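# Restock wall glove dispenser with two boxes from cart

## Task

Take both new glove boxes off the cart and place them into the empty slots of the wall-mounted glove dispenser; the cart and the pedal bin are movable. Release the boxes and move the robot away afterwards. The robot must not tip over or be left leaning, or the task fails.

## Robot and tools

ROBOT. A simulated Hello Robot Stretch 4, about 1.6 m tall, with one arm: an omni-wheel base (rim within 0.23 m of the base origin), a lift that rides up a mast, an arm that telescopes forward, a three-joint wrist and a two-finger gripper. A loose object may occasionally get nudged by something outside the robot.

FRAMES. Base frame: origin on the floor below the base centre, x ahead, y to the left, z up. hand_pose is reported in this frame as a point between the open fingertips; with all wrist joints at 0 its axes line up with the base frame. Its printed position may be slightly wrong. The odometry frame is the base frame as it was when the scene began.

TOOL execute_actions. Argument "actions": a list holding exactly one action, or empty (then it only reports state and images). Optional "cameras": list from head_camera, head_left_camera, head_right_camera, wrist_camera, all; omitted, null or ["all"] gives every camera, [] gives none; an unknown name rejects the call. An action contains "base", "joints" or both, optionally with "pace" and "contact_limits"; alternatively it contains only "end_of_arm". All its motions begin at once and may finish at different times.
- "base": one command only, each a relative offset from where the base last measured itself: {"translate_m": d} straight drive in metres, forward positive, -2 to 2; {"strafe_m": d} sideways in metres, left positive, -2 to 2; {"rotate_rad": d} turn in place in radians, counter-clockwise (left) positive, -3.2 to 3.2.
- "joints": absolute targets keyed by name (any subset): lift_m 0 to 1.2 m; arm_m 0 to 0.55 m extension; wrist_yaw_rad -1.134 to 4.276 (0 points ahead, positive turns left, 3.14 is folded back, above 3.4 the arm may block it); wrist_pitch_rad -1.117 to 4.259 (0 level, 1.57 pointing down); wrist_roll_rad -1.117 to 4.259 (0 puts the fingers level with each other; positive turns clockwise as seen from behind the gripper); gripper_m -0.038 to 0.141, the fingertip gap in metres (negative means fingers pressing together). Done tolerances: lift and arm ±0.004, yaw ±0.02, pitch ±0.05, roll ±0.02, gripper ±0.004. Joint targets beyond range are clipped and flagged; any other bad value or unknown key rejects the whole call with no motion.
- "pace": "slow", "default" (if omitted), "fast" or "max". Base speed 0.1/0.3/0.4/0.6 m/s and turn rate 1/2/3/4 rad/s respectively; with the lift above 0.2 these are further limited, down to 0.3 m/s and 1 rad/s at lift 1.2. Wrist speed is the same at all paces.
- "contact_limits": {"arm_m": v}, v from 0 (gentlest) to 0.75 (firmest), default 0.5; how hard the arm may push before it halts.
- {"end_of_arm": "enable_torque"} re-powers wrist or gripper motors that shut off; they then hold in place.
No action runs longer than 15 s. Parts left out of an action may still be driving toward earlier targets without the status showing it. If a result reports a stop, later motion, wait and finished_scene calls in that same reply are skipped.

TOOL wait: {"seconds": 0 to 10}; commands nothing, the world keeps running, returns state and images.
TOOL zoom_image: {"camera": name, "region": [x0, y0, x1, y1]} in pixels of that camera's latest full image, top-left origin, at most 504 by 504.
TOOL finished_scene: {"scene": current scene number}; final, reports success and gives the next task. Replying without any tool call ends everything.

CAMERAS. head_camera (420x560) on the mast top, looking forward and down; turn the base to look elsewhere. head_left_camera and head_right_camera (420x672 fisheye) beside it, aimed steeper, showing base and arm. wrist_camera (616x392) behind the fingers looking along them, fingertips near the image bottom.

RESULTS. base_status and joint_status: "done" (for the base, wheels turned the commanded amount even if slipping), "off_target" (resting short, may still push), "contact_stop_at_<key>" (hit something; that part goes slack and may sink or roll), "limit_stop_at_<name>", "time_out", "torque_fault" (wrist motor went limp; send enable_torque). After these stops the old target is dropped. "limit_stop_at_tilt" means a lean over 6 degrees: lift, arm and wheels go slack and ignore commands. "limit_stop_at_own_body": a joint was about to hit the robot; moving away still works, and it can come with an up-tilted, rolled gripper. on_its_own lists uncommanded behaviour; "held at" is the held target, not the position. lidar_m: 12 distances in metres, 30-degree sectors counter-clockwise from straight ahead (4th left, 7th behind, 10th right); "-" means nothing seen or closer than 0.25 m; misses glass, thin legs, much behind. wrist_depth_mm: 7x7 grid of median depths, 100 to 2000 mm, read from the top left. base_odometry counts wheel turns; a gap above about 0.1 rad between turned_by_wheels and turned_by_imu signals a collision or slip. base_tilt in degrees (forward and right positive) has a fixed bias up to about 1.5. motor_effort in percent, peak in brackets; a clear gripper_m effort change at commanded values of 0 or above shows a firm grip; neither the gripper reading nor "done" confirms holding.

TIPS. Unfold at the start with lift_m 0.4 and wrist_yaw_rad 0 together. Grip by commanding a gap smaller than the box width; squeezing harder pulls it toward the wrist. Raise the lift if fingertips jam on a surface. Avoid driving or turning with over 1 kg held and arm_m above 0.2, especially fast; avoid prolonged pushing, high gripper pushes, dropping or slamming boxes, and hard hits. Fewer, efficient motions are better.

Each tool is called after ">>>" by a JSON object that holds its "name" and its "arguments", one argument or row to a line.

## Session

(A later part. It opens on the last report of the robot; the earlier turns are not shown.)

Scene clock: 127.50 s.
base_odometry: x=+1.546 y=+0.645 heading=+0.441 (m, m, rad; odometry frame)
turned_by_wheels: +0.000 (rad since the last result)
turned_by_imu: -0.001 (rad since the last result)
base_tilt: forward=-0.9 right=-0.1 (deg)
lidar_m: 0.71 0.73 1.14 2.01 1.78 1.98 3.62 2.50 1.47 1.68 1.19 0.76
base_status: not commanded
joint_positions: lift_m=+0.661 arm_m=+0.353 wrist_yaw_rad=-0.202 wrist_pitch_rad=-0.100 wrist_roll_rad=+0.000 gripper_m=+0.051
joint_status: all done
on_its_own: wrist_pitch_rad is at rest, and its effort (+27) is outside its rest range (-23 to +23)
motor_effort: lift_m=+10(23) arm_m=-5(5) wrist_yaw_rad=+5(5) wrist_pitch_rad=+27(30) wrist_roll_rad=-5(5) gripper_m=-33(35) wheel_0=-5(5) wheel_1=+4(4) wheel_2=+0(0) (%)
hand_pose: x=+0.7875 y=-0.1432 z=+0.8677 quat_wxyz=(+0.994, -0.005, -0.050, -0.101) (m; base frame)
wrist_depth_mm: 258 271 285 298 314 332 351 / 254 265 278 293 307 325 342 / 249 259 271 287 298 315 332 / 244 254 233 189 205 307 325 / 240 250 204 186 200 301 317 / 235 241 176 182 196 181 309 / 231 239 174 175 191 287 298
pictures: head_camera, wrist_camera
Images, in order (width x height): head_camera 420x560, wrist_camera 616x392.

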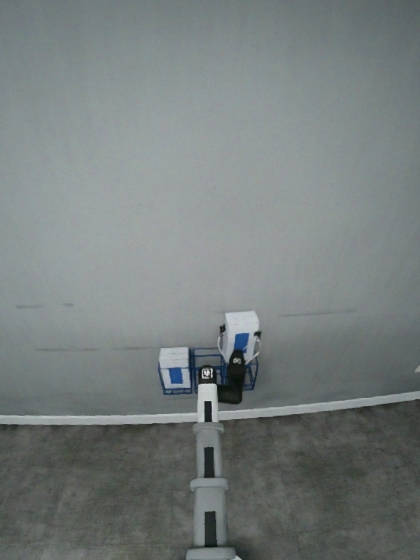

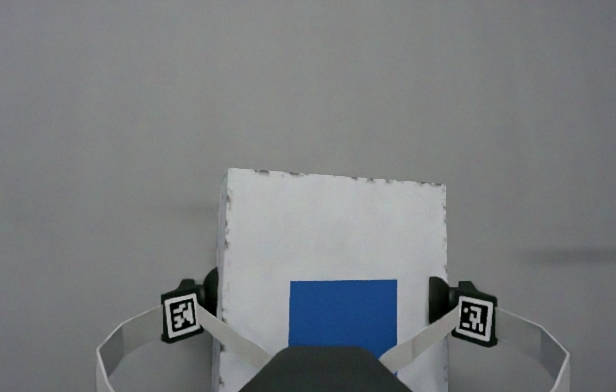

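>>> {"name": "execute_actions", "arguments": {
  "actions": [
    {"joints":{"lift_m":0.72},"pace":"slow"}
  ],
  "cameras": []
}}

>>> {"name": "execute_actions", "arguments": {
  "actions": [
    {"joints":{"wrist_pitch_rad":-0.01,"arm_m":0.335},"pace":"slow"}
  ],
  "cameras": ["head_camera"]
}}

>>> {"name": "zoom_image", "arguments": {
  "camera": "head_camera",
  "region": [150, 280, 290, 410]
}}

>>> {"name": "execute_actions", "arguments": {
  "actions": [
    {"joints":{"lift_m":0.67},"pace":"slow"}
  ],
  "cameras": ["head_camera"]
}}

>>> {"name": "zoom_image", "arguments": {
  "camera": "head_camera",
  "region": [150, 280, 290, 410]
}}

Scene clock: 134.60 s.
base_odometry: x=+1.546 y=+0.645 heading=+0.441 (m, m, rad; odometry frame)
turned_by_wheels: +0.000 (rad since the last result)
turned_by_imu: -0.002 (rad since the last result)
base_tilt: forward=-0.9 right=+0.0 (deg)
lidar_m: 0.69 0.74 1.14 2.01 1.79 2.00 3.60 2.49 1.46 1.69 1.20 0.77
base_status: not commanded
joint_positions: lift_m=+0.719 arm_m=+0.353 wrist_yaw_rad=-0.200 wrist_pitch_rad=-0.081 wrist_roll_rad=-0.001 gripper_m=+0.051
joint_status: all done
on_its_own: wrist_pitch_rad is at rest, and its effort (-28) is outside its rest range (-23 to +23)
motor_effort: lift_m=+24(20) arm_m=-5(5) wrist_yaw_rad=+1(5) wrist_pitch_rad=-28(31) wrist_roll_rad=-2(5) gripper_m=-35(39) wheel_0=-5(5) wheel_1=+4(4) wheel_2=+0(0) (%)
hand_pose: x=+0.7882 y=-0.1429 z=+0.9209 quat_wxyz=(+0.994, -0.005, -0.040, -0.100) (m; base frame)
wrist_depth_mm: 252 263 274 290 306 322 336 / 249 259 272 285 300 315 334 / 246 255 267 282 297 310 327 / 242 252 257 189 204 306 320 / 238 249 178 185 199 300 314 / 236 241 174 182 197 182 309 / 232 240 172 175 194 289 300
pictures: none
No camera images: the call's "cameras" was empty. Leave "cameras" out to get every camera's image.

Scene clock: 135.70 s.
base_odometry: x=+1.546 y=+0.645 heading=+0.441 (m, m, rad; odometry frame)
turned_by_wheels: +0.000 (rad since the last result)
turned_by_imu: +0.000 (rad since the last result)
base_tilt: forward=-0.9 right=+0.0 (deg)
lidar_m: 0.71 0.73 1.14 2.02 1.78 1.99 3.64 2.51 1.48 1.66 1.21 0.76
base_status: not commanded
joint_positions: lift_m=+0.720 arm_m=+0.336 wrist_yaw_rad=-0.200 wrist_pitch_rad=+0.000 wrist_roll_rad=-0.001 gripper_m=+0.051
joint_status: all done
on_its_own: wrist_pitch_rad is at rest, and its effort (-29) is outside its rest range (-23 to +23)
motor_effort: lift_m=+24(24) arm_m=-5(3) wrist_yaw_rad=+1(1) wrist_pitch_rad=-29(28) wrist_roll_rad=-2(0) gripper_m=-37(31) wheel_0=-5(5) wheel_1=+4(4) wheel_2=+0(0) (%)
hand_pose: x=+0.7722 y=-0.1431 z=+0.8979 quat_wxyz=(+0.995, -0.001, +0.000, -0.100) (m; base frame)
wrist_depth_mm: 254 266 278 291 304 322 336 / 253 264 277 289 304 320 334 / 253 265 276 290 303 319 336 / 253 263 270 187 203 319 332 / 251 262 176 184 199 317 334 / 251 258 175 182 196 183 330 / 251 260 173 176 194 312 325
pictures: head_camera
Images, in order (width x height): head_camera 420x560.

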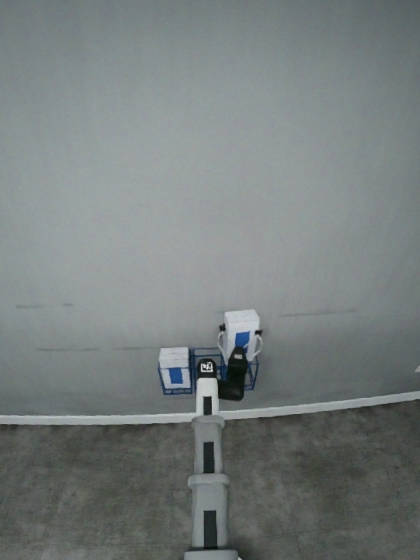

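Region (150, 280, 290, 410) of head_camera's 420x560 image, scaled by 3.600, with more detail than that image has; it fills the top 468 rows of this view, and the rest is white.

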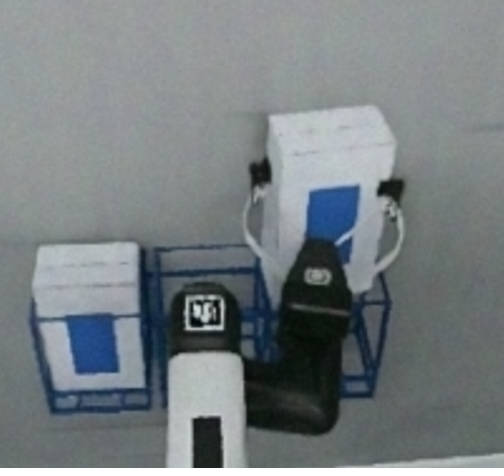

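Scene clock: 137.00 s.
base_odometry: x=+1.546 y=+0.645 heading=+0.441 (m, m, rad; odometry frame)
turned_by_wheels: +0.000 (rad since the last result)
turned_by_imu: -0.001 (rad since the last result)
base_tilt: forward=-0.8 right=+0.0 (deg)
lidar_m: 0.71 0.74 1.13 2.00 1.78 1.98 3.60 2.49 1.47 1.67 1.17 0.77
base_status: not commanded
joint_positions: lift_m=+0.671 arm_m=+0.336 wrist_yaw_rad=-0.200 wrist_pitch_rad=-0.033 wrist_roll_rad=-0.001 gripper_m=+0.051
joint_status: all done
on_its_own: wrist_pitch_rad is at rest, and its effort (+65) is outside its rest range (-23 to +23)
motor_effort: lift_m=+5(23) arm_m=-5(5) wrist_yaw_rad=+1(1) wrist_pitch_rad=+65(68) wrist_roll_rad=-3(4) gripper_m=-38(33) wheel_0=-5(5) wheel_1=+4(4) wheel_2=+0(0) (%)
hand_pose: x=+0.7720 y=-0.1430 z=+0.8589 quat_wxyz=(+0.995, -0.002, -0.017, -0.100) (m; base frame)
wrist_depth_mm: 264 276 289 301 320 336 351 / 260 272 285 298 312 330 349 / 257 268 281 294 309 327 342 / 255 266 224 190 206 322 338 / 252 263 198 186 201 315 332 / 249 256 176 183 196 181 329 / 247 256 172 175 193 307 320
pictures: head_camera
Images, in order (width x height): head_camera 420x560.

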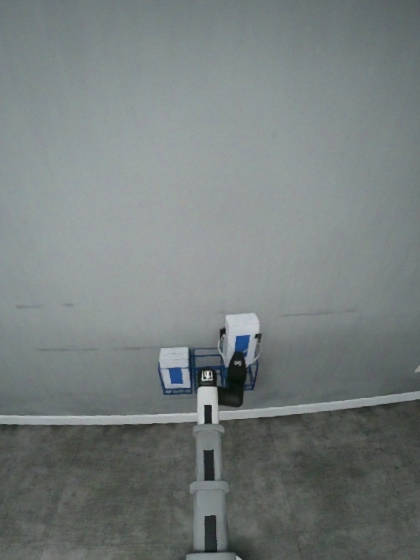

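Region (150, 280, 290, 410) of head_camera's 420x560 image, scaled by 3.600, with more detail than that image has; it fills the top 468 rows of this view, and the rest is white.

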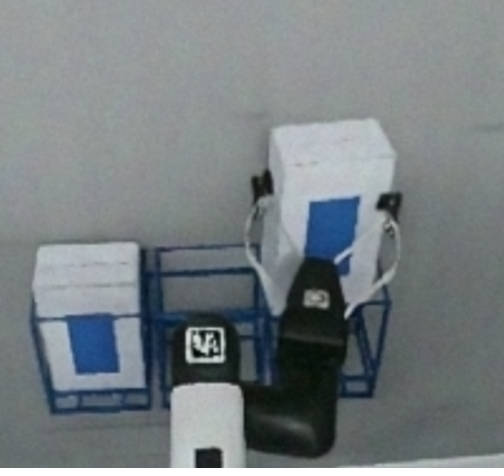

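>>> {"name": "execute_actions", "arguments": {
  "actions": [
    {"joints":{"lift_m":0.72},"pace":"slow"}
  ],
  "cameras": []
}}

>>> {"name": "execute_actions", "arguments": {
  "actions": [
    {"base":{"strafe_m":0.03},"joints":{"wrist_pitch_rad":-0.01,"wrist_yaw_rad":-0.32,"arm_m":0.362},"pace":"slow"}
  ],
  "cameras": ["head_camera"]
}}

>>> {"name": "zoom_image", "arguments": {
  "camera": "head_camera",
  "region": [150, 280, 290, 410]
}}

>>> {"name": "execute_actions", "arguments": {
  "actions": [
    {"joints":{"lift_m":0.675},"pace":"slow"}
  ],
  "cameras": ["head_camera"]
}}

>>> {"name": "zoom_image", "arguments": {
  "camera": "head_camera",
  "region": [150, 280, 290, 410]
}}

Scene clock: 143.33 s.
base_odometry: x=+1.546 y=+0.645 heading=+0.441 (m, m, rad; odometry frame)
turned_by_wheels: +0.000 (rad since the last result)
turned_by_imu: -0.002 (rad since the last result)
base_tilt: forward=-0.8 right=+0.0 (deg)
lidar_m: 0.69 0.73 1.13 2.00 1.78 2.00 3.62 2.50 1.46 1.68 1.20 0.74
base_status: not commanded
joint_positions: lift_m=+0.719 arm_m=+0.336 wrist_yaw_rad=-0.200 wrist_pitch_rad=-0.001 wrist_roll_rad=-0.001 gripper_m=+0.051
joint_status: all done
on_its_own: wrist_pitch_rad is at rest, and its effort (-28) is outside its rest range (-23 to +23)
motor_effort: lift_m=+24(21) arm_m=-5(5) wrist_yaw_rad=+0(1) wrist_pitch_rad=-28(65) wrist_roll_rad=-2(3) gripper_m=-34(38) wheel_0=-5(5) wheel_1=+4(4) wheel_2=+0(0) (%)
hand_pose: x=+0.7721 y=-0.1431 z=+0.8979 quat_wxyz=(+0.995, -0.001, +0.000, -0.100) (m; base frame)
wrist_depth_mm: 254 266 277 290 304 322 338 / 254 265 277 290 304 320 336 / 254 264 274 289 303 322 336 / 253 263 270 188 204 319 336 / 251 262 177 185 200 317 332 / 251 258 175 182 197 182 330 / 250 259 173 175 195 312 325
pictures: none
No camera images: the call's "cameras" was empty. Leave "cameras" out to get every camera's image.

Scene clock: 144.67 s.
base_odometry: x=+1.534 y=+0.672 heading=+0.441 (m, m, rad; odometry frame)
turned_by_wheels: +0.000 (rad since the last result)
turned_by_imu: -0.001 (rad since the last result)
base_tilt: forward=-0.8 right=+0.0 (deg)
lidar_m: 0.71 0.84 1.11 1.98 1.78 1.97 3.62 2.53 1.48 1.72 1.18 0.76
base_status: done
joint_positions: lift_m=+0.719 arm_m=+0.361 wrist_yaw_rad=-0.320 wrist_pitch_rad=-0.001 wrist_roll_rad=-0.002 gripper_m=+0.051
joint_status: all done
on_its_own: wrist_pitch_rad is at rest, and its effort (-28) is outside its rest range (-23 to +23)
motor_effort: lift_m=+24(24) arm_m=+5(5) wrist_yaw_rad=-1(9) wrist_pitch_rad=-28(29) wrist_roll_rad=-1(1) gripper_m=-32(35) wheel_0=-5(7) wheel_1=+5(8) wheel_2=+0(1) (%)
hand_pose: x=+0.7784 y=-0.1737 z=+0.8979 quat_wxyz=(+0.987, -0.001, +0.000, -0.159) (m; base frame)
wrist_depth_mm: 230 245 265 285 310 338 370 / 231 245 264 283 309 336 368 / 229 245 263 283 307 334 366 / 229 244 254 188 204 334 364 / 229 243 177 185 200 334 364 / 228 237 174 182 197 183 362 / 227 241 173 176 195 327 362
pictures: head_camera
Images, in order (width x height): head_camera 420x560.

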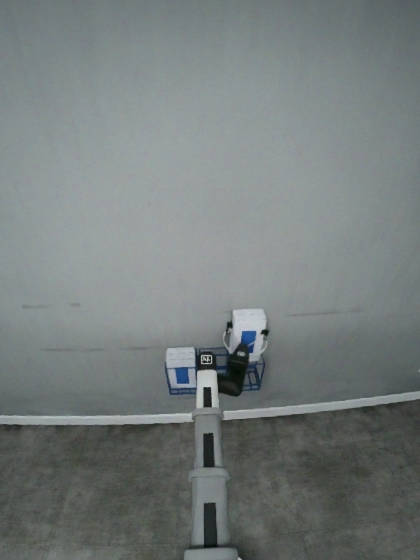

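Region (150, 280, 290, 410) of head_camera's 420x560 image, scaled by 3.600, with more detail than that image has; it fills the top 468 rows of this view, and the rest is white.

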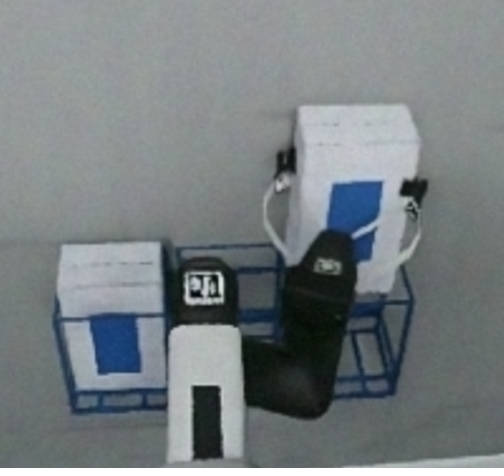

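Scene clock: 145.90 s.
base_odometry: x=+1.534 y=+0.672 heading=+0.440 (m, m, rad; odometry frame)
turned_by_wheels: +0.000 (rad since the last result)
turned_by_imu: -0.001 (rad since the last result)
base_tilt: forward=-0.9 right=+0.0 (deg)
lidar_m: 0.70 0.86 1.14 1.99 1.75 1.96 3.62 2.55 1.51 1.71 1.19 0.77
base_status: not commanded
joint_positions: lift_m=+0.676 arm_m=+0.361 wrist_yaw_rad=-0.323 wrist_pitch_rad=-0.026 wrist_roll_rad=+0.000 gripper_m=+0.051
joint_status: all done
on_its_own: wrist_pitch_rad is at rest, and its effort (+43) is outside its rest range (-23 to +23)
motor_effort: lift_m=+8(22) arm_m=+5(5) wrist_yaw_rad=+7(7) wrist_pitch_rad=+43(45) wrist_roll_rad=-6(6) gripper_m=-36(37) wheel_0=-5(5) wheel_1=+4(5) wheel_2=+0(0) (%)
hand_pose: x=+0.7778 y=-0.1743 z=+0.8616 quat_wxyz=(+0.987, -0.002, -0.013, -0.161) (m; base frame)
wrist_depth_mm: 236 252 271 296 324 353 387 / 235 251 270 291 317 349 382 / 233 249 266 289 314 343 377 / 231 246 255 189 205 340 370 / 229 243 211 185 200 336 368 / 227 236 176 182 196 179 362 / 225 239 175 175 191 322 355
pictures: head_camera
Images, in order (width x height): head_camera 420x560.

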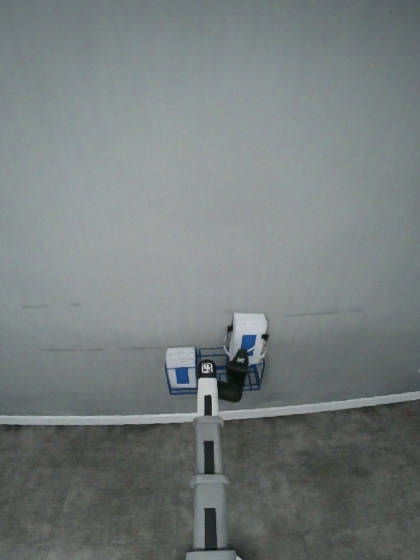

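Region (150, 280, 290, 410) of head_camera's 420x560 image, scaled by 3.600, with more detail than that image has; it fills the top 468 rows of this view, and the rest is white.

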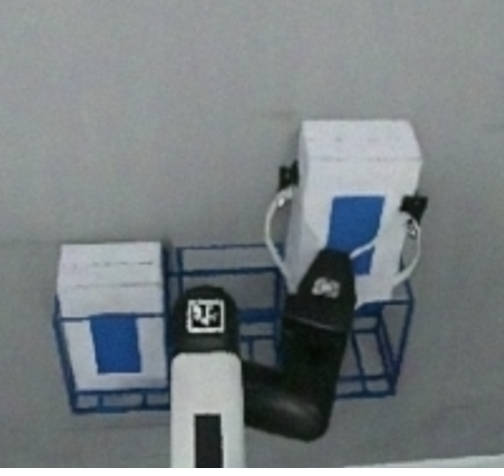

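>>> {"name": "execute_actions", "arguments": {
  "actions": [
    {"joints":{"lift_m":0.72},"pace":"slow"}
  ],
  "cameras": []
}}

>>> {"name": "execute_actions", "arguments": {
  "actions": [
    {"base":{"strafe_m":-0.013},"pace":"slow"}
  ],
  "cameras": []
}}

>>> {"name": "execute_actions", "arguments": {
  "actions": [
    {"joints":{"lift_m":0.675},"pace":"slow"}
  ],
  "cameras": ["head_camera"]
}}

>>> {"name": "zoom_image", "arguments": {
  "camera": "head_camera",
  "region": [150, 280, 290, 410]
}}

Scene clock: 150.20 s.
base_odometry: x=+1.534 y=+0.672 heading=+0.440 (m, m, rad; odometry frame)
turned_by_wheels: +0.000 (rad since the last result)
turned_by_imu: -0.002 (rad since the last result)
base_tilt: forward=-0.9 right=+0.0 (deg)
lidar_m: 0.70 0.84 1.14 1.97 1.75 1.95 3.62 2.48 1.50 1.71 1.19 0.73
base_status: not commanded
joint_positions: lift_m=+0.719 arm_m=+0.361 wrist_yaw_rad=-0.320 wrist_pitch_rad=-0.001 wrist_roll_rad=-0.001 gripper_m=+0.051
joint_status: all done
on_its_own: wrist_pitch_rad is at rest, and its effort (-29) is outside its rest range (-23 to +23)
motor_effort: lift_m=+24(23) arm_m=+5(5) wrist_yaw_rad=+1(7) wrist_pitch_rad=-29(45) wrist_roll_rad=-2(7) gripper_m=-34(34) wheel_0=-5(5) wheel_1=+5(5) wheel_2=+0(0) (%)
hand_pose: x=+0.7783 y=-0.1738 z=+0.8979 quat_wxyz=(+0.987, -0.001, +0.000, -0.159) (m; base frame)
wrist_depth_mm: 231 245 264 285 309 340 373 / 229 245 264 286 307 340 368 / 229 245 264 283 306 336 368 / 229 244 254 188 204 334 366 / 228 243 177 185 200 334 362 / 228 237 174 182 196 183 364 / 227 241 173 176 195 327 362
pictures: none
No camera images: the call's "cameras" was empty. Leave "cameras" out to get every camera's image.

Scene clock: 151.17 s.
base_odometry: x=+1.539 y=+0.660 heading=+0.440 (m, m, rad; odometry frame)
turned_by_wheels: +0.000 (rad since the last result)
turned_by_imu: +0.000 (rad since the last result)
base_tilt: forward=-0.8 right=+0.1 (deg)
lidar_m: 0.71 0.78 1.14 2.00 1.79 1.97 3.63 2.51 1.49 1.69 1.20 0.75
base_status: done
joint_positions: lift_m=+0.719 arm_m=+0.361 wrist_yaw_rad=-0.320 wrist_pitch_rad=-0.001 wrist_roll_rad=-0.002 gripper_m=+0.051
joint_status: not commanded
on_its_own: wrist_pitch_rad is at rest, and its effort (-26) is outside its rest range (-23 to +23)
motor_effort: lift_m=+25(25) arm_m=+5(5) wrist_yaw_rad=+0(0) wrist_pitch_rad=-26(28) wrist_roll_rad=-1(1) gripper_m=-37(37) wheel_0=+4(4) wheel_1=-5(8) wheel_2=+0(1) (%)
hand_pose: x=+0.7784 y=-0.1737 z=+0.8979 quat_wxyz=(+0.987, -0.001, +0.000, -0.159) (m; base frame)
wrist_depth_mm: 230 245 265 286 309 342 370 / 230 245 265 285 310 338 368 / 229 245 263 285 307 338 366 / 229 244 255 188 204 334 366 / 229 245 177 184 200 334 366 / 227 238 174 183 198 183 362 / 227 240 173 176 195 327 362
pictures: none
No camera images: the call's "cameras" was empty. Leave "cameras" out to get every camera's image.

Scene clock: 152.40 s.
base_odometry: x=+1.539 y=+0.660 heading=+0.440 (m, m, rad; odometry frame)
turned_by_wheels: +0.000 (rad since the last result)
turned_by_imu: -0.001 (rad since the last result)
base_tilt: forward=-0.9 right=+0.0 (deg)
lidar_m: 0.69 0.74 1.11 2.01 1.78 1.96 3.63 2.50 1.49 1.70 1.20 0.75
base_status: not commanded
joint_positions: lift_m=+0.676 arm_m=+0.361 wrist_yaw_rad=-0.322 wrist_pitch_rad=-0.025 wrist_roll_rad=+0.001 gripper_m=+0.051
joint_status: all done
on_its_own: wrist_pitch_rad is at rest, and its effort (+42) is outside its rest range (-23 to +23)
motor_effort: lift_m=+8(21) arm_m=+5(5) wrist_yaw_rad=+6(7) wrist_pitch_rad=+42(40) wrist_roll_rad=-7(7) gripper_m=-34(36) wheel_0=+2(4) wheel_1=-5(5) wheel_2=+0(0) (%)
hand_pose: x=+0.7779 y=-0.1743 z=+0.8611 quat_wxyz=(+0.987, -0.002, -0.012, -0.160) (m; base frame)
wrist_depth_mm: 236 253 272 296 322 353 387 / 234 250 268 291 317 347 384 / 232 248 267 289 314 345 379 / 231 246 256 189 206 340 373 / 229 244 209 186 200 336 368 / 227 236 180 182 196 181 362 / 225 239 174 175 191 325 355
pictures: head_camera
Images, in order (width x height): head_camera 420x560.

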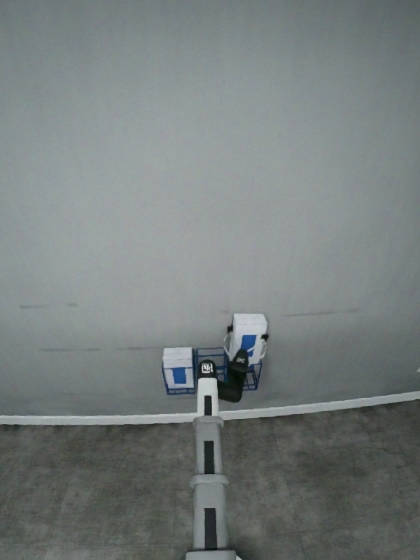

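Region (150, 280, 290, 410) of head_camera's 420x560 image, scaled by 3.600, with more detail than that image has; it fills the top 468 rows of this view, and the rest is white.

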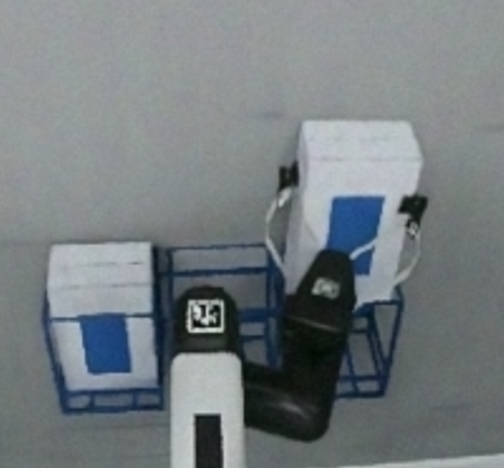

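>>> {"name": "execute_actions", "arguments": {
  "actions": [
    {"joints":{"lift_m":0.72},"pace":"slow"}
  ],
  "cameras": []
}}

>>> {"name": "execute_actions", "arguments": {
  "actions": [
    {"base":{"strafe_m":0.005},"joints":{"arm_m":0.382},"pace":"slow"}
  ],
  "cameras": []
}}

>>> {"name": "execute_actions", "arguments": {
  "actions": [
    {"joints":{"lift_m":0.675},"pace":"slow"}
  ],
  "cameras": ["head_camera"]
}}

>>> {"name": "zoom_image", "arguments": {
  "camera": "head_camera",
  "region": [150, 280, 290, 410]
}}

Scene clock: 157.27 s.
base_odometry: x=+1.539 y=+0.660 heading=+0.440 (m, m, rad; odometry frame)
turned_by_wheels: +0.000 (rad since the last result)
turned_by_imu: -0.002 (rad since the last result)
base_tilt: forward=-0.8 right=+0.0 (deg)
lidar_m: 0.71 0.74 1.15 2.00 1.76 1.97 3.63 2.52 1.48 1.69 1.19 0.74
base_status: not commanded
joint_positions: lift_m=+0.719 arm_m=+0.361 wrist_yaw_rad=-0.320 wrist_pitch_rad=-0.001 wrist_roll_rad=-0.001 gripper_m=+0.051
joint_status: all done
on_its_own: wrist_pitch_rad is at rest, and its effort (-30) is outside its rest range (-23 to +23)
motor_effort: lift_m=+25(20) arm_m=+5(5) wrist_yaw_rad=+1(6) wrist_pitch_rad=-30(38) wrist_roll_rad=-2(7) gripper_m=-34(36) wheel_0=+2(2) wheel_1=-4(5) wheel_2=+0(0) (%)
hand_pose: x=+0.7783 y=-0.1738 z=+0.8979 quat_wxyz=(+0.987, -0.001, +0.000, -0.160) (m; base frame)
wrist_depth_mm: 230 246 264 285 310 340 370 / 231 245 264 285 309 338 368 / 229 246 263 283 307 336 368 / 229 245 253 188 204 336 364 / 229 243 177 184 201 336 366 / 228 238 174 182 196 183 362 / 227 241 172 175 195 327 362
pictures: none
No camera images: the call's "cameras" was empty. Leave "cameras" out to get every camera's image.

Scene clock: 158.43 s.
base_odometry: x=+1.537 y=+0.664 heading=+0.440 (m, m, rad; odometry frame)
turned_by_wheels: +0.000 (rad since the last result)
turned_by_imu: -0.001 (rad since the last result)
base_tilt: forward=-0.9 right=-0.1 (deg)
lidar_m: 0.71 0.83 1.12 2.00 1.77 1.95 3.63 2.49 1.49 1.71 1.20 0.75
base_status: done
joint_positions: lift_m=+0.719 arm_m=+0.381 wrist_yaw_rad=-0.320 wrist_pitch_rad=-0.001 wrist_roll_rad=-0.002 gripper_m=+0.051
joint_status: all done
on_its_own: wrist_pitch_rad is at rest, and its effort (-30) is outside its rest range (-23 to +23)
motor_effort: lift_m=+25(25) arm_m=+5(5) wrist_yaw_rad=+0(1) wrist_pitch_rad=-30(27) wrist_roll_rad=-1(1) gripper_m=-33(36) wheel_0=-4(6) wheel_1=+4(7) wheel_2=+0(0) (%)
hand_pose: x=+0.7983 y=-0.1737 z=+0.8979 quat_wxyz=(+0.987, -0.001, +0.000, -0.159) (m; base frame)
wrist_depth_mm: 213 228 244 265 286 315 342 / 213 227 244 264 286 314 343 / 212 226 243 262 285 312 340 / 212 226 236 188 204 310 340 / 211 225 177 185 200 309 338 / 211 220 175 182 196 182 336 / 209 224 173 175 195 304 324
pictures: none
No camera images: the call's "cameras" was empty. Leave "cameras" out to get every camera's image.

Scene clock: 159.67 s.
base_odometry: x=+1.537 y=+0.664 heading=+0.440 (m, m, rad; odometry frame)
turned_by_wheels: +0.000 (rad since the last result)
turned_by_imu: -0.001 (rad since the last result)
base_tilt: forward=-0.9 right=+0.0 (deg)
lidar_m: 0.70 0.83 1.13 1.99 1.77 1.98 3.63 2.52 1.48 1.70 1.21 0.75
base_status: not commanded
joint_positions: lift_m=+0.676 arm_m=+0.381 wrist_yaw_rad=-0.323 wrist_pitch_rad=-0.025 wrist_roll_rad=+0.001 gripper_m=+0.051
joint_status: all done
on_its_own: wrist_pitch_rad is at rest, and its effort (+41) is outside its rest range (-23 to +23)
motor_effort: lift_m=+8(26) arm_m=+5(5) wrist_yaw_rad=+7(7) wrist_pitch_rad=+41(40) wrist_roll_rad=-7(7) gripper_m=-37(36) wheel_0=-4(4) wheel_1=+3(4) wheel_2=+0(0) (%)
hand_pose: x=+0.7978 y=-0.1744 z=+0.8612 quat_wxyz=(+0.987, -0.002, -0.012, -0.161) (m; base frame)
wrist_depth_mm: 219 233 252 273 297 325 359 / 217 231 249 270 294 322 353 / 216 230 248 267 290 319 349 / 213 228 236 189 206 315 345 / 212 225 213 186 200 310 340 / 210 219 177 182 195 179 336 / 208 220 175 175 191 298 322
pictures: head_camera
Images, in order (width x height): head_camera 420x560.

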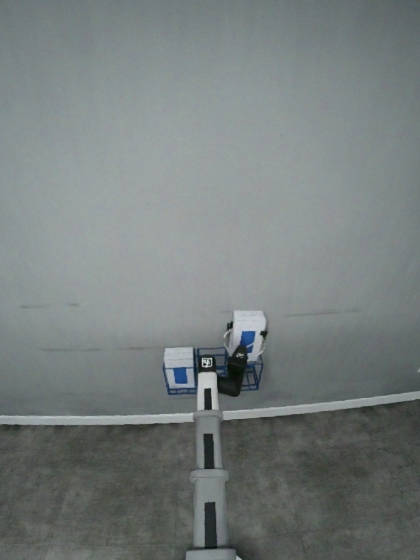

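Region (150, 280, 290, 410) of head_camera's 420x560 image, scaled by 3.600, with more detail than that image has; it fills the top 468 rows of this view, and the rest is white.

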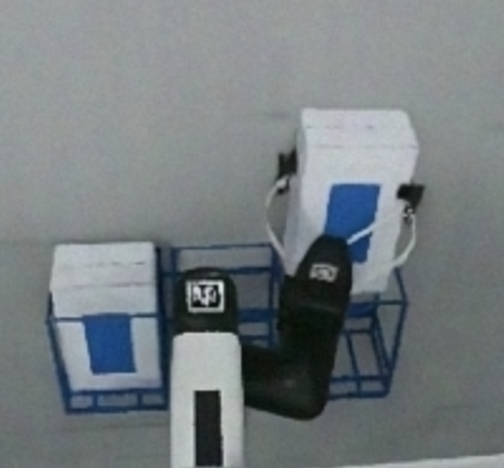

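>>> {"name": "execute_actions", "arguments": {
  "actions": [
    {"joints":{"lift_m":0.72},"pace":"slow"}
  ],
  "cameras": []
}}

>>> {"name": "execute_actions", "arguments": {
  "actions": [
    {"base":{"strafe_m":-0.014},"pace":"slow"}
  ],
  "cameras": []
}}

>>> {"name": "execute_actions", "arguments": {
  "actions": [
    {"joints":{"lift_m":0.675},"pace":"slow"}
  ],
  "cameras": ["head_camera"]
}}

>>> {"name": "zoom_image", "arguments": {
  "camera": "head_camera",
  "region": [150, 280, 290, 410]
}}

Scene clock: 163.80 s.
base_odometry: x=+1.537 y=+0.664 heading=+0.440 (m, m, rad; odometry frame)
turned_by_wheels: +0.000 (rad since the last result)
turned_by_imu: -0.002 (rad since the last result)
base_tilt: forward=-0.9 right=+0.0 (deg)
lidar_m: 0.69 0.84 1.13 1.99 1.77 1.96 3.62 2.53 1.51 1.70 1.20 0.75
base_status: not commanded
joint_positions: lift_m=+0.719 arm_m=+0.381 wrist_yaw_rad=-0.320 wrist_pitch_rad=-0.001 wrist_roll_rad=-0.001 gripper_m=+0.051
joint_status: all done
on_its_own: wrist_pitch_rad is at rest, and its effort (-25) is outside its rest range (-23 to +23)
motor_effort: lift_m=+25(21) arm_m=+5(5) wrist_yaw_rad=+1(7) wrist_pitch_rad=-25(41) wrist_roll_rad=-1(7) gripper_m=-35(37) wheel_0=-4(4) wheel_1=+3(3) wheel_2=+0(0) (%)
hand_pose: x=+0.7983 y=-0.1738 z=+0.8979 quat_wxyz=(+0.987, -0.001, +0.000, -0.160) (m; base frame)
wrist_depth_mm: 213 228 244 265 287 314 343 / 213 227 244 264 285 314 343 / 213 227 243 263 285 312 340 / 211 226 235 188 204 310 338 / 212 226 177 185 200 309 338 / 211 220 174 182 197 183 338 / 210 224 172 175 195 303 325
pictures: none
No camera images: the call's "cameras" was empty. Leave "cameras" out to get every camera's image.

Scene clock: 164.80 s.
base_odometry: x=+1.543 y=+0.652 heading=+0.440 (m, m, rad; odometry frame)
turned_by_wheels: +0.000 (rad since the last result)
turned_by_imu: +0.000 (rad since the last result)
base_tilt: forward=-0.8 right=+0.0 (deg)
lidar_m: 0.69 0.72 1.13 2.00 1.76 2.00 3.64 2.50 1.45 1.69 1.20 0.74
base_status: done
joint_positions: lift_m=+0.719 arm_m=+0.381 wrist_yaw_rad=-0.320 wrist_pitch_rad=-0.001 wrist_roll_rad=-0.002 gripper_m=+0.051
joint_status: not commanded
on_its_own: wrist_pitch_rad is at rest, and its effort (-26) is outside its rest range (-23 to +23)
motor_effort: lift_m=+25(24) arm_m=+5(5) wrist_yaw_rad=+0(1) wrist_pitch_rad=-26(28) wrist_roll_rad=-1(1) gripper_m=-35(33) wheel_0=+4(14) wheel_1=-5(6) wheel_2=+0(1) (%)
hand_pose: x=+0.7983 y=-0.1738 z=+0.8979 quat_wxyz=(+0.987, -0.001, +0.000, -0.159) (m; base frame)
wrist_depth_mm: 213 228 246 265 287 314 343 / 213 228 245 264 287 314 340 / 213 227 243 264 285 312 342 / 212 227 235 188 204 310 338 / 211 225 177 185 200 309 336 / 210 220 175 182 197 183 336 / 211 222 173 175 195 304 325
pictures: none
No camera images: the call's "cameras" was empty. Leave "cameras" out to get every camera's image.

Scene clock: 166.03 s.
base_odometry: x=+1.543 y=+0.652 heading=+0.440 (m, m, rad; odometry frame)
turned_by_wheels: +0.000 (rad since the last result)
turned_by_imu: -0.001 (rad since the last result)
base_tilt: forward=-0.9 right=+0.0 (deg)
lidar_m: 0.71 0.73 1.12 1.98 1.77 2.00 3.61 2.49 1.49 1.69 1.18 0.75
base_status: not commanded
joint_positions: lift_m=+0.675 arm_m=+0.381 wrist_yaw_rad=-0.320 wrist_pitch_rad=+0.000 wrist_roll_rad=-0.002 gripper_m=+0.051
joint_status: all done
on_its_own: wrist_pitch_rad is at rest, and its effort (-29) is outside its rest range (-23 to +23)
motor_effort: lift_m=+17(26) arm_m=+5(5) wrist_yaw_rad=+0(0) wrist_pitch_rad=-29(28) wrist_roll_rad=-1(2) gripper_m=-39(32) wheel_0=+4(4) wheel_1=-5(5) wheel_2=+0(0) (%)
hand_pose: x=+0.7984 y=-0.1738 z=+0.8535 quat_wxyz=(+0.987, -0.001, +0.000, -0.159) (m; base frame)
wrist_depth_mm: 213 228 245 265 287 315 342 / 213 227 244 264 287 314 342 / 213 228 243 263 283 312 340 / 212 226 236 187 204 310 340 / 211 225 177 185 200 309 338 / 211 220 174 182 197 182 336 / 210 224 173 175 195 304 324
pictures: head_camera
Images, in order (width x height): head_camera 420x560.

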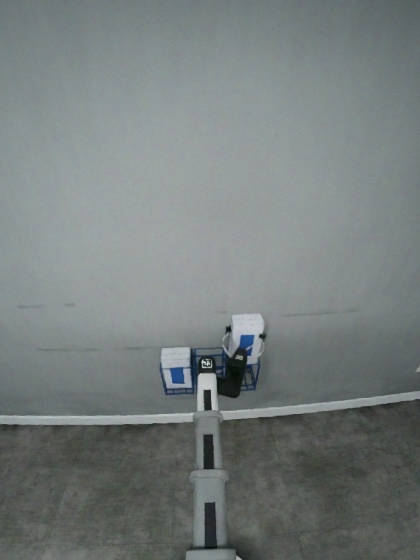

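Region (150, 280, 290, 410) of head_camera's 420x560 image, scaled by 3.600, with more detail than that image has; it fills the top 468 rows of this view, and the rest is white.

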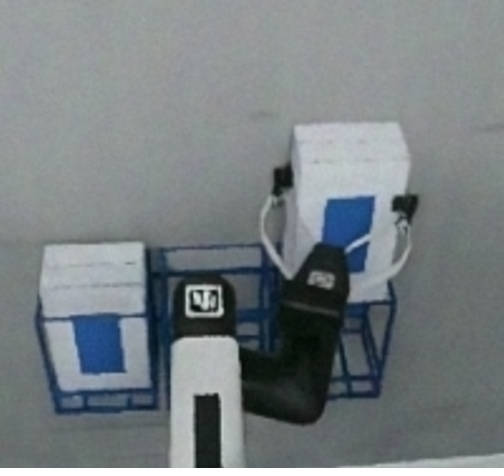

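>>> {"name": "execute_actions", "arguments": {
  "actions": [
    {"joints":{"lift_m":0.57},"pace":"slow"}
  ],
  "cameras": ["head_camera"]
}}

Scene clock: 169.13 s.
base_odometry: x=+1.543 y=+0.652 heading=+0.440 (m, m, rad; odometry frame)
turned_by_wheels: +0.000 (rad since the last result)
turned_by_imu: -0.001 (rad since the last result)
base_tilt: forward=-0.9 right=+0.0 (deg)
lidar_m: 0.71 0.74 1.13 2.00 1.79 1.97 3.63 2.49 1.48 1.68 1.19 0.75
base_status: not commanded
joint_positions: lift_m=+0.570 arm_m=+0.381 wrist_yaw_rad=-0.320 wrist_pitch_rad=+0.000 wrist_roll_rad=-0.002 gripper_m=+0.051
joint_status: all done
on_its_own: wrist_pitch_rad is at rest, and its effort (-28) is outside its rest range (-23 to +23)
motor_effort: lift_m=+17(17) arm_m=+5(5) wrist_yaw_rad=-1(1) wrist_pitch_rad=-28(28) wrist_roll_rad=+0(0) gripper_m=-34(33) wheel_0=+4(4) wheel_1=-5(5) wheel_2=+0(0) (%)
hand_pose: x=+0.7984 y=-0.1737 z=+0.7485 quat_wxyz=(+0.987, -0.001, +0.000, -0.159) (m; base frame)
wrist_depth_mm: 213 228 245 264 287 315 343 / 213 227 244 264 285 314 342 / 213 227 244 263 285 310 340 / 212 226 235 188 204 310 338 / 212 226 177 185 201 309 338 / 211 220 175 182 198 183 334 / 210 218 173 176 195 303 325
pictures: head_camera
Images, in order (width x height): head_camera 420x560.

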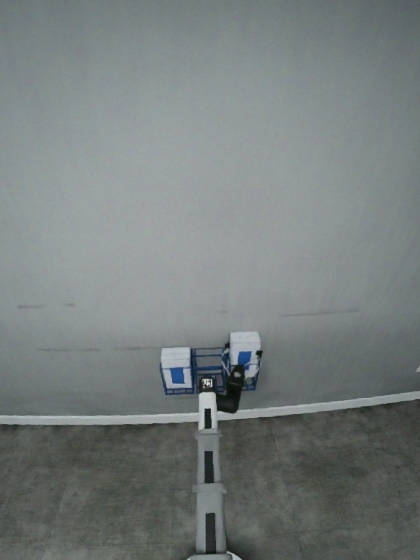

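>>> {"name": "execute_actions", "arguments": {
  "actions": [
    {"joints":{"lift_m":0.535},"pace":"slow"}
  ],
  "cameras": []
}}

>>> {"name": "execute_actions", "arguments": {
  "actions": [
    {"joints":{"gripper_m":0.135}}
  ],
  "cameras": ["head_camera"]
}}

>>> {"name": "execute_actions", "arguments": {
  "actions": [
    {"joints":{"arm_m":0.22}}
  ],
  "cameras": ["head_camera"]
}}

>>> {"name": "zoom_image", "arguments": {
  "camera": "head_camera",
  "region": [150, 300, 290, 430]
}}

Scene clock: 172.53 s.
base_odometry: x=+1.543 y=+0.652 heading=+0.440 (m, m, rad; odometry frame)
turned_by_wheels: +0.000 (rad since the last result)
turned_by_imu: -0.001 (rad since the last result)
base_tilt: forward=-0.8 right=+0.0 (deg)
lidar_m: 0.71 0.73 1.12 2.00 1.79 1.98 3.62 2.51 1.48 1.69 1.21 0.74
base_status: not commanded
joint_positions: lift_m=+0.536 arm_m=+0.381 wrist_yaw_rad=-0.320 wrist_pitch_rad=-0.015 wrist_roll_rad=-0.005 gripper_m=+0.051
joint_status: all done
motor_effort: lift_m=+12(20) arm_m=+5(5) wrist_yaw_rad=+0(2) wrist_pitch_rad=+14(28) wrist_roll_rad=+8(10) gripper_m=-36(35) wheel_0=+4(4) wheel_1=-4(5) wheel_2=+0(0) (%)
hand_pose: x=+0.7984 y=-0.1737 z=+0.7182 quat_wxyz=(+0.987, -0.004, -0.007, -0.159) (m; base frame)
wrist_depth_mm: 217 231 248 268 291 320 347 / 215 230 246 267 290 315 347 / 214 229 246 264 286 312 343 / 213 228 236 187 204 312 340 / 211 225 176 184 200 309 338 / 210 219 174 182 196 180 334 / 209 175 169 175 167 294 324
pictures: none
No camera images: the call's "cameras" was empty. Leave "cameras" out to get every camera's image.

Scene clock: 174.37 s.
base_odometry: x=+1.543 y=+0.652 heading=+0.441 (m, m, rad; odometry frame)
turned_by_wheels: +0.001 (rad since the last result)
turned_by_imu: +0.001 (rad since the last result)
base_tilt: forward=-0.9 right=+0.0 (deg)
lidar_m: 0.71 0.74 1.15 1.99 1.77 1.98 3.62 2.48 1.47 1.69 1.21 0.77
base_status: not commanded
joint_positions: lift_m=+0.536 arm_m=+0.381 wrist_yaw_rad=-0.335 wrist_pitch_rad=-0.017 wrist_roll_rad=-0.004 gripper_m=+0.135
joint_status: all done
on_its_own: wrist_yaw_rad is at rest, and its effort (+44) is outside its rest range (-13 to +13)
motor_effort: lift_m=+12(12) arm_m=+6(6) wrist_yaw_rad=+44(44) wrist_pitch_rad=+20(19) wrist_roll_rad=+7(9) gripper_m=+1(34) wheel_0=+12(12) wheel_1=+3(4) wheel_2=-2(2) (%)
hand_pose: x=+0.7955 y=-0.1775 z=+0.7186 quat_wxyz=(+0.986, -0.004, -0.008, -0.167) (m; base frame)
wrist_depth_mm: 217 233 251 272 297 327 359 / 216 232 250 270 294 324 357 / 216 230 248 267 291 322 353 / 214 229 238 200 217 319 349 / 213 228 186 194 211 315 345 / 211 223 182 191 204 310 343 / 211 220 178 143 204 298 340
pictures: head_camera
Images, in order (width x height): head_camera 420x560.

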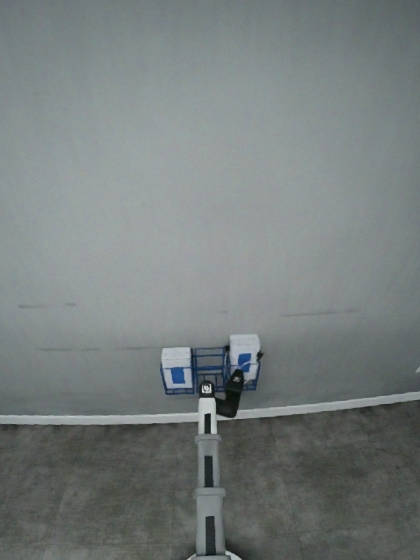

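Scene clock: 175.93 s.
base_odometry: x=+1.543 y=+0.652 heading=+0.440 (m, m, rad; odometry frame)
turned_by_wheels: -0.001 (rad since the last result)
turned_by_imu: -0.001 (rad since the last result)
base_tilt: forward=-0.9 right=+0.0 (deg)
lidar_m: 0.69 0.75 1.11 2.01 1.78 1.99 3.62 2.48 1.47 1.69 1.21 0.74
base_status: not commanded
joint_positions: lift_m=+0.535 arm_m=+0.221 wrist_yaw_rad=-0.320 wrist_pitch_rad=-0.008 wrist_roll_rad=-0.001 gripper_m=+0.135
joint_status: all done
motor_effort: lift_m=+16(16) arm_m=-5(10) wrist_yaw_rad=+0(44) wrist_pitch_rad=-6(22) wrist_roll_rad=+0(9) gripper_m=+1(0) wheel_0=+1(12) wheel_1=+0(3) wheel_2=+1(4) (%)
hand_pose: x=+0.6381 y=-0.1737 z=+0.7157 quat_wxyz=(+0.987, -0.001, -0.004, -0.159) (m; base frame)
wrist_depth_mm: 355 377 407 439 477 521 580 / 355 377 404 436 477 521 569 / 351 377 404 436 473 521 569 / 351 375 399 433 469 512 559 / 349 370 319 343 469 508 559 / 342 364 217 338 452 213 554 / 347 366 312 139 466 500 549
pictures: head_camera
Images, in order (width x height): head_camera 420x560.

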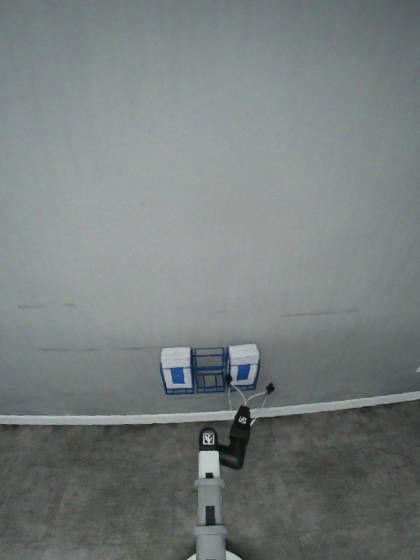

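Region (150, 300, 290, 430) of head_camera's 420x560 image, scaled by 3.600, with more detail than that image has; it fills the top 468 rows of this view, and the rest is white.

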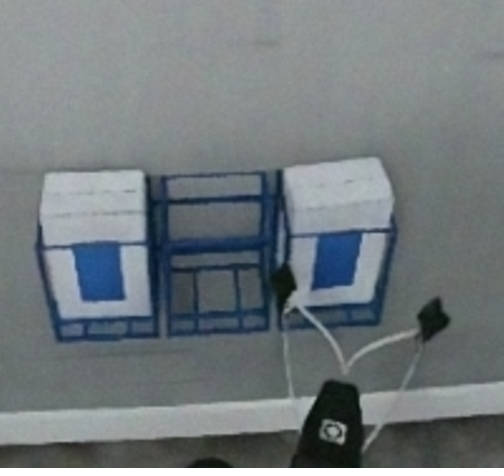

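>>> {"name": "execute_actions", "arguments": {
  "actions": [
    {"base":{"translate_m":-0.717},"joints":{"arm_m":0,"wrist_yaw_rad":0,"wrist_pitch_rad":0,"lift_m":0.68,"gripper_m":0.14},"pace":"fast"}
  ],
  "cameras": []
}}

>>> {"name": "execute_actions", "arguments": {
  "actions": [
    {"base":{"rotate_rad":-1.638},"pace":"fast"}
  ],
  "cameras": []
}}

>>> {"name": "execute_actions", "arguments": {
  "actions": [
    {"base":{"translate_m":0.45},"pace":"fast"}
  ],
  "cameras": ["head_camera","wrist_camera"]
}}

Scene clock: 186.00 s.
base_odometry: x=+0.894 y=+0.346 heading=+0.440 (m, m, rad; odometry frame)
turned_by_wheels: +0.000 (rad since the last result)
turned_by_imu: -0.001 (rad since the last result)
base_tilt: forward=-0.9 right=+0.0 (deg)
lidar_m: 1.41 1.56 2.09 1.47 1.43 1.95 2.76 2.52 1.37 1.30 1.78 1.60
base_status: done
joint_positions: lift_m=+0.680 arm_m=+0.002 wrist_yaw_rad=+0.000 wrist_pitch_rad=+0.002 wrist_roll_rad=-0.002 gripper_m=+0.140
joint_status: all done
motor_effort: lift_m=+22(22) arm_m=-5(8) wrist_yaw_rad=+0(8) wrist_pitch_rad=-6(9) wrist_roll_rad=-1(0) gripper_m=-3(4) wheel_0=-3(8) wheel_1=-2(9) wheel_2=+0(13) (%)
hand_pose: x=+0.4610 y=-0.0875 z=+0.8573 quat_wxyz=(+1.000, -0.001, +0.001, +0.000) (m; base frame)
wrist_depth_mm: 1336 1366 1366 1336 1336 1366 1366 / 1366 1336 1336 1336 1336 1366 1336 / 1366 1366 1336 1336 1336 1336 1366 / 1336 1336 1336 1336 1336 1308 1366 / 1336 1336 1336 1336 1336 1336 1366 / 1336 1336 219 1255 1336 207 1336 / 1336 1336 1366 140 1336 1281 1336
pictures: none
No camera images: the call's "cameras" was empty. Leave "cameras" out to get every camera's image.

Scene clock: 187.90 s.
base_odometry: x=+0.894 y=+0.346 heading=-1.197 (m, m, rad; odometry frame)
turned_by_wheels: -1.637 (rad since the last result)
turned_by_imu: -1.617 (rad since the last result)
base_tilt: forward=-0.9 right=+0.0 (deg)
lidar_m: 1.30 1.75 1.64 1.41 1.55 2.02 2.01 1.47 1.84 2.76 2.65 1.83
base_status: done
joint_positions: lift_m=+0.680 arm_m=+0.002 wrist_yaw_rad=+0.000 wrist_pitch_rad=+0.002 wrist_roll_rad=-0.002 gripper_m=+0.140
joint_status: not commanded
motor_effort: lift_m=+21(22) arm_m=-5(5) wrist_yaw_rad=+0(1) wrist_pitch_rad=-7(9) wrist_roll_rad=+0(2) gripper_m=+3(5) wheel_0=+2(10) wheel_1=+3(9) wheel_2=+2(10) (%)
hand_pose: x=+0.4610 y=-0.0874 z=+0.8573 quat_wxyz=(+1.000, -0.001, +0.001, +0.000) (m; base frame)
wrist_depth_mm: 1499 1499 1537 1537 1537 1618 1576 / 1499 1499 1537 1499 1618 1618 1618 / 1499 1537 1537 1537 1618 1576 1618 / 1499 1499 1499 1537 1537 1618 1618 / 1464 1499 1537 1308 1537 1576 1618 / 1464 1499 219 1537 1118 206 1618 / 1464 1464 1499 140 1397 1576 1618
pictures: none
No camera images: the call's "cameras" was empty. Leave "cameras" out to get every camera's image.

Scene clock: 190.37 s.
base_odometry: x=+1.059 y=-0.073 heading=-1.197 (m, m, rad; odometry frame)
turned_by_wheels: +0.000 (rad since the last result)
turned_by_imu: -0.002 (rad since the last result)
base_tilt: forward=-0.9 right=+0.0 (deg)
lidar_m: 0.84 1.31 1.63 1.47 1.49 2.07 1.91 1.89 2.48 2.70 1.98 0.90
base_status: done
joint_positions: lift_m=+0.680 arm_m=+0.002 wrist_yaw_rad=+0.000 wrist_pitch_rad=+0.002 wrist_roll_rad=-0.002 gripper_m=+0.140
joint_status: not commanded
motor_effort: lift_m=+21(21) arm_m=-4(5) wrist_yaw_rad=-1(0) wrist_pitch_rad=-5(7) wrist_roll_rad=-1(1) gripper_m=+1(1) wheel_0=+1(10) wheel_1=+3(9) wheel_2=-2(14) (%)
hand_pose: x=+0.4610 y=-0.0874 z=+0.8573 quat_wxyz=(+1.000, -0.001, +0.001, +0.000) (m; base frame)
wrist_depth_mm: 1042 1060 1078 1078 1118 1118 1118 / 1042 1042 1060 1078 1098 1118 1138 / 1025 1060 1060 1078 1098 1118 1118 / 1042 1060 1078 1098 1078 1098 1118 / 1025 1042 1060 991 1098 1098 1118 / 1025 1042 220 640 640 207 1098 / 1025 1042 1060 141 991 1078 1118
pictures: head_camera, wrist_camera
Images, in order (width x height): head_camera 420x560, wrist_camera 616x392.

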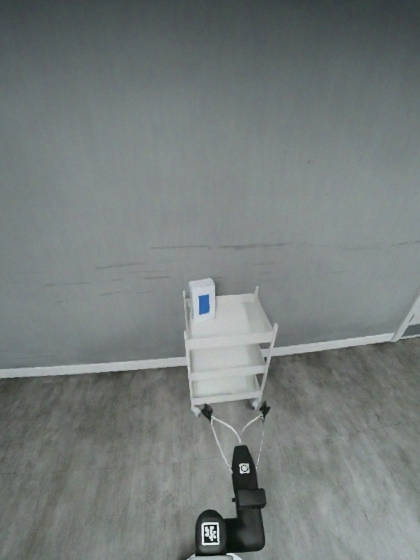

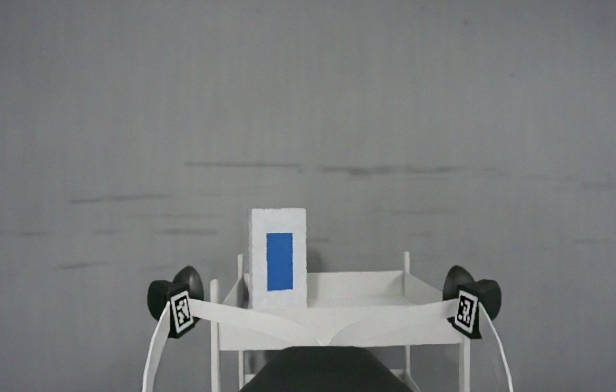

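>>> {"name": "execute_actions", "arguments": {
  "actions": [
    {"base":{"rotate_rad":0.07}}
  ],
  "cameras": []
}}

>>> {"name": "execute_actions", "arguments": {
  "actions": [
    {"base":{"translate_m":0.1},"joints":{"arm_m":0.36}}
  ],
  "cameras": ["wrist_camera"]
}}

Scene clock: 192.93 s.
base_odometry: x=+1.059 y=-0.073 heading=-1.128 (m, m, rad; odometry frame)
turned_by_wheels: +0.069 (rad since the last result)
turned_by_imu: +0.067 (rad since the last result)
base_tilt: forward=-0.9 right=+0.0 (deg)
lidar_m: 0.81 1.30 1.61 1.45 1.53 2.20 1.88 1.91 2.61 2.72 1.84 0.87
base_status: done
joint_positions: lift_m=+0.680 arm_m=+0.002 wrist_yaw_rad=+0.000 wrist_pitch_rad=+0.002 wrist_roll_rad=-0.002 gripper_m=+0.140
joint_status: not commanded
motor_effort: lift_m=+21(21) arm_m=-4(5) wrist_yaw_rad=-1(1) wrist_pitch_rad=-7(7) wrist_roll_rad=+0(0) gripper_m=+0(2) wheel_0=-5(13) wheel_1=-4(6) wheel_2=-4(7) (%)
hand_pose: x=+0.4610 y=-0.0874 z=+0.8573 quat_wxyz=(+1.000, -0.001, +0.001, +0.000) (m; base frame)
wrist_depth_mm: 1098 1078 1098 1078 1078 1060 1078 / 1118 1098 1078 1060 1060 1060 1060 / 1098 1060 1078 1042 1060 1078 1042 / 1078 1078 1078 1060 1060 1042 1042 / 1078 1078 1078 842 1060 1060 1060 / 1098 1078 219 842 878 206 1060 / 1078 1060 1060 141 960 1025 1042
pictures: none
No camera images: the call's "cameras" was empty. Leave "cameras" out to get every camera's image.

Scene clock: 195.10 s.
base_odometry: x=+1.102 y=-0.163 heading=-1.128 (m, m, rad; odometry frame)
turned_by_wheels: +0.000 (rad since the last result)
turned_by_imu: -0.001 (rad since the last result)
base_tilt: forward=-0.9 right=+0.0 (deg)
lidar_m: 0.74 1.21 1.62 1.50 1.51 2.21 2.00 2.04 2.76 2.72 1.69 0.79
base_status: done
joint_positions: lift_m=+0.680 arm_m=+0.359 wrist_yaw_rad=+0.000 wrist_pitch_rad=+0.002 wrist_roll_rad=-0.002 gripper_m=+0.140
joint_status: all done
motor_effort: lift_m=+21(22) arm_m=+5(5) wrist_yaw_rad=-1(0) wrist_pitch_rad=-7(5) wrist_roll_rad=-1(1) gripper_m=-3(1) wheel_0=+2(11) wheel_1=+4(7) wheel_2=-1(11) (%)
hand_pose: x=+0.8185 y=-0.0874 z=+0.8574 quat_wxyz=(+1.000, -0.001, +0.001, +0.000) (m; base frame)
wrist_depth_mm: 621 609 609 609 597 597 597 / 609 615 603 603 609 597 591 / 615 609 597 603 591 597 597 / 609 609 603 597 597 591 580 / 603 603 597 368 591 591 585 / 603 597 219 370 591 207 585 / 603 597 492 140 500 496 484
pictures: wrist_camera
Images, in order (width x height): wrist_camera 616x392.

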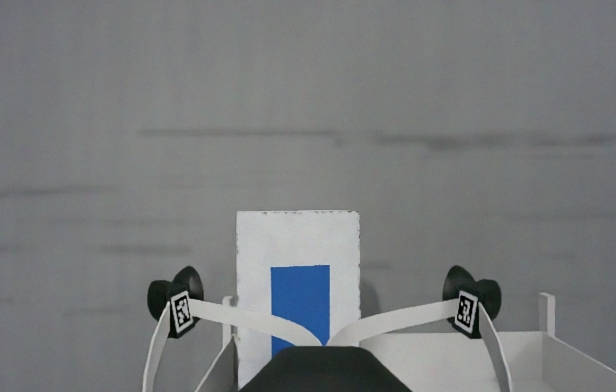

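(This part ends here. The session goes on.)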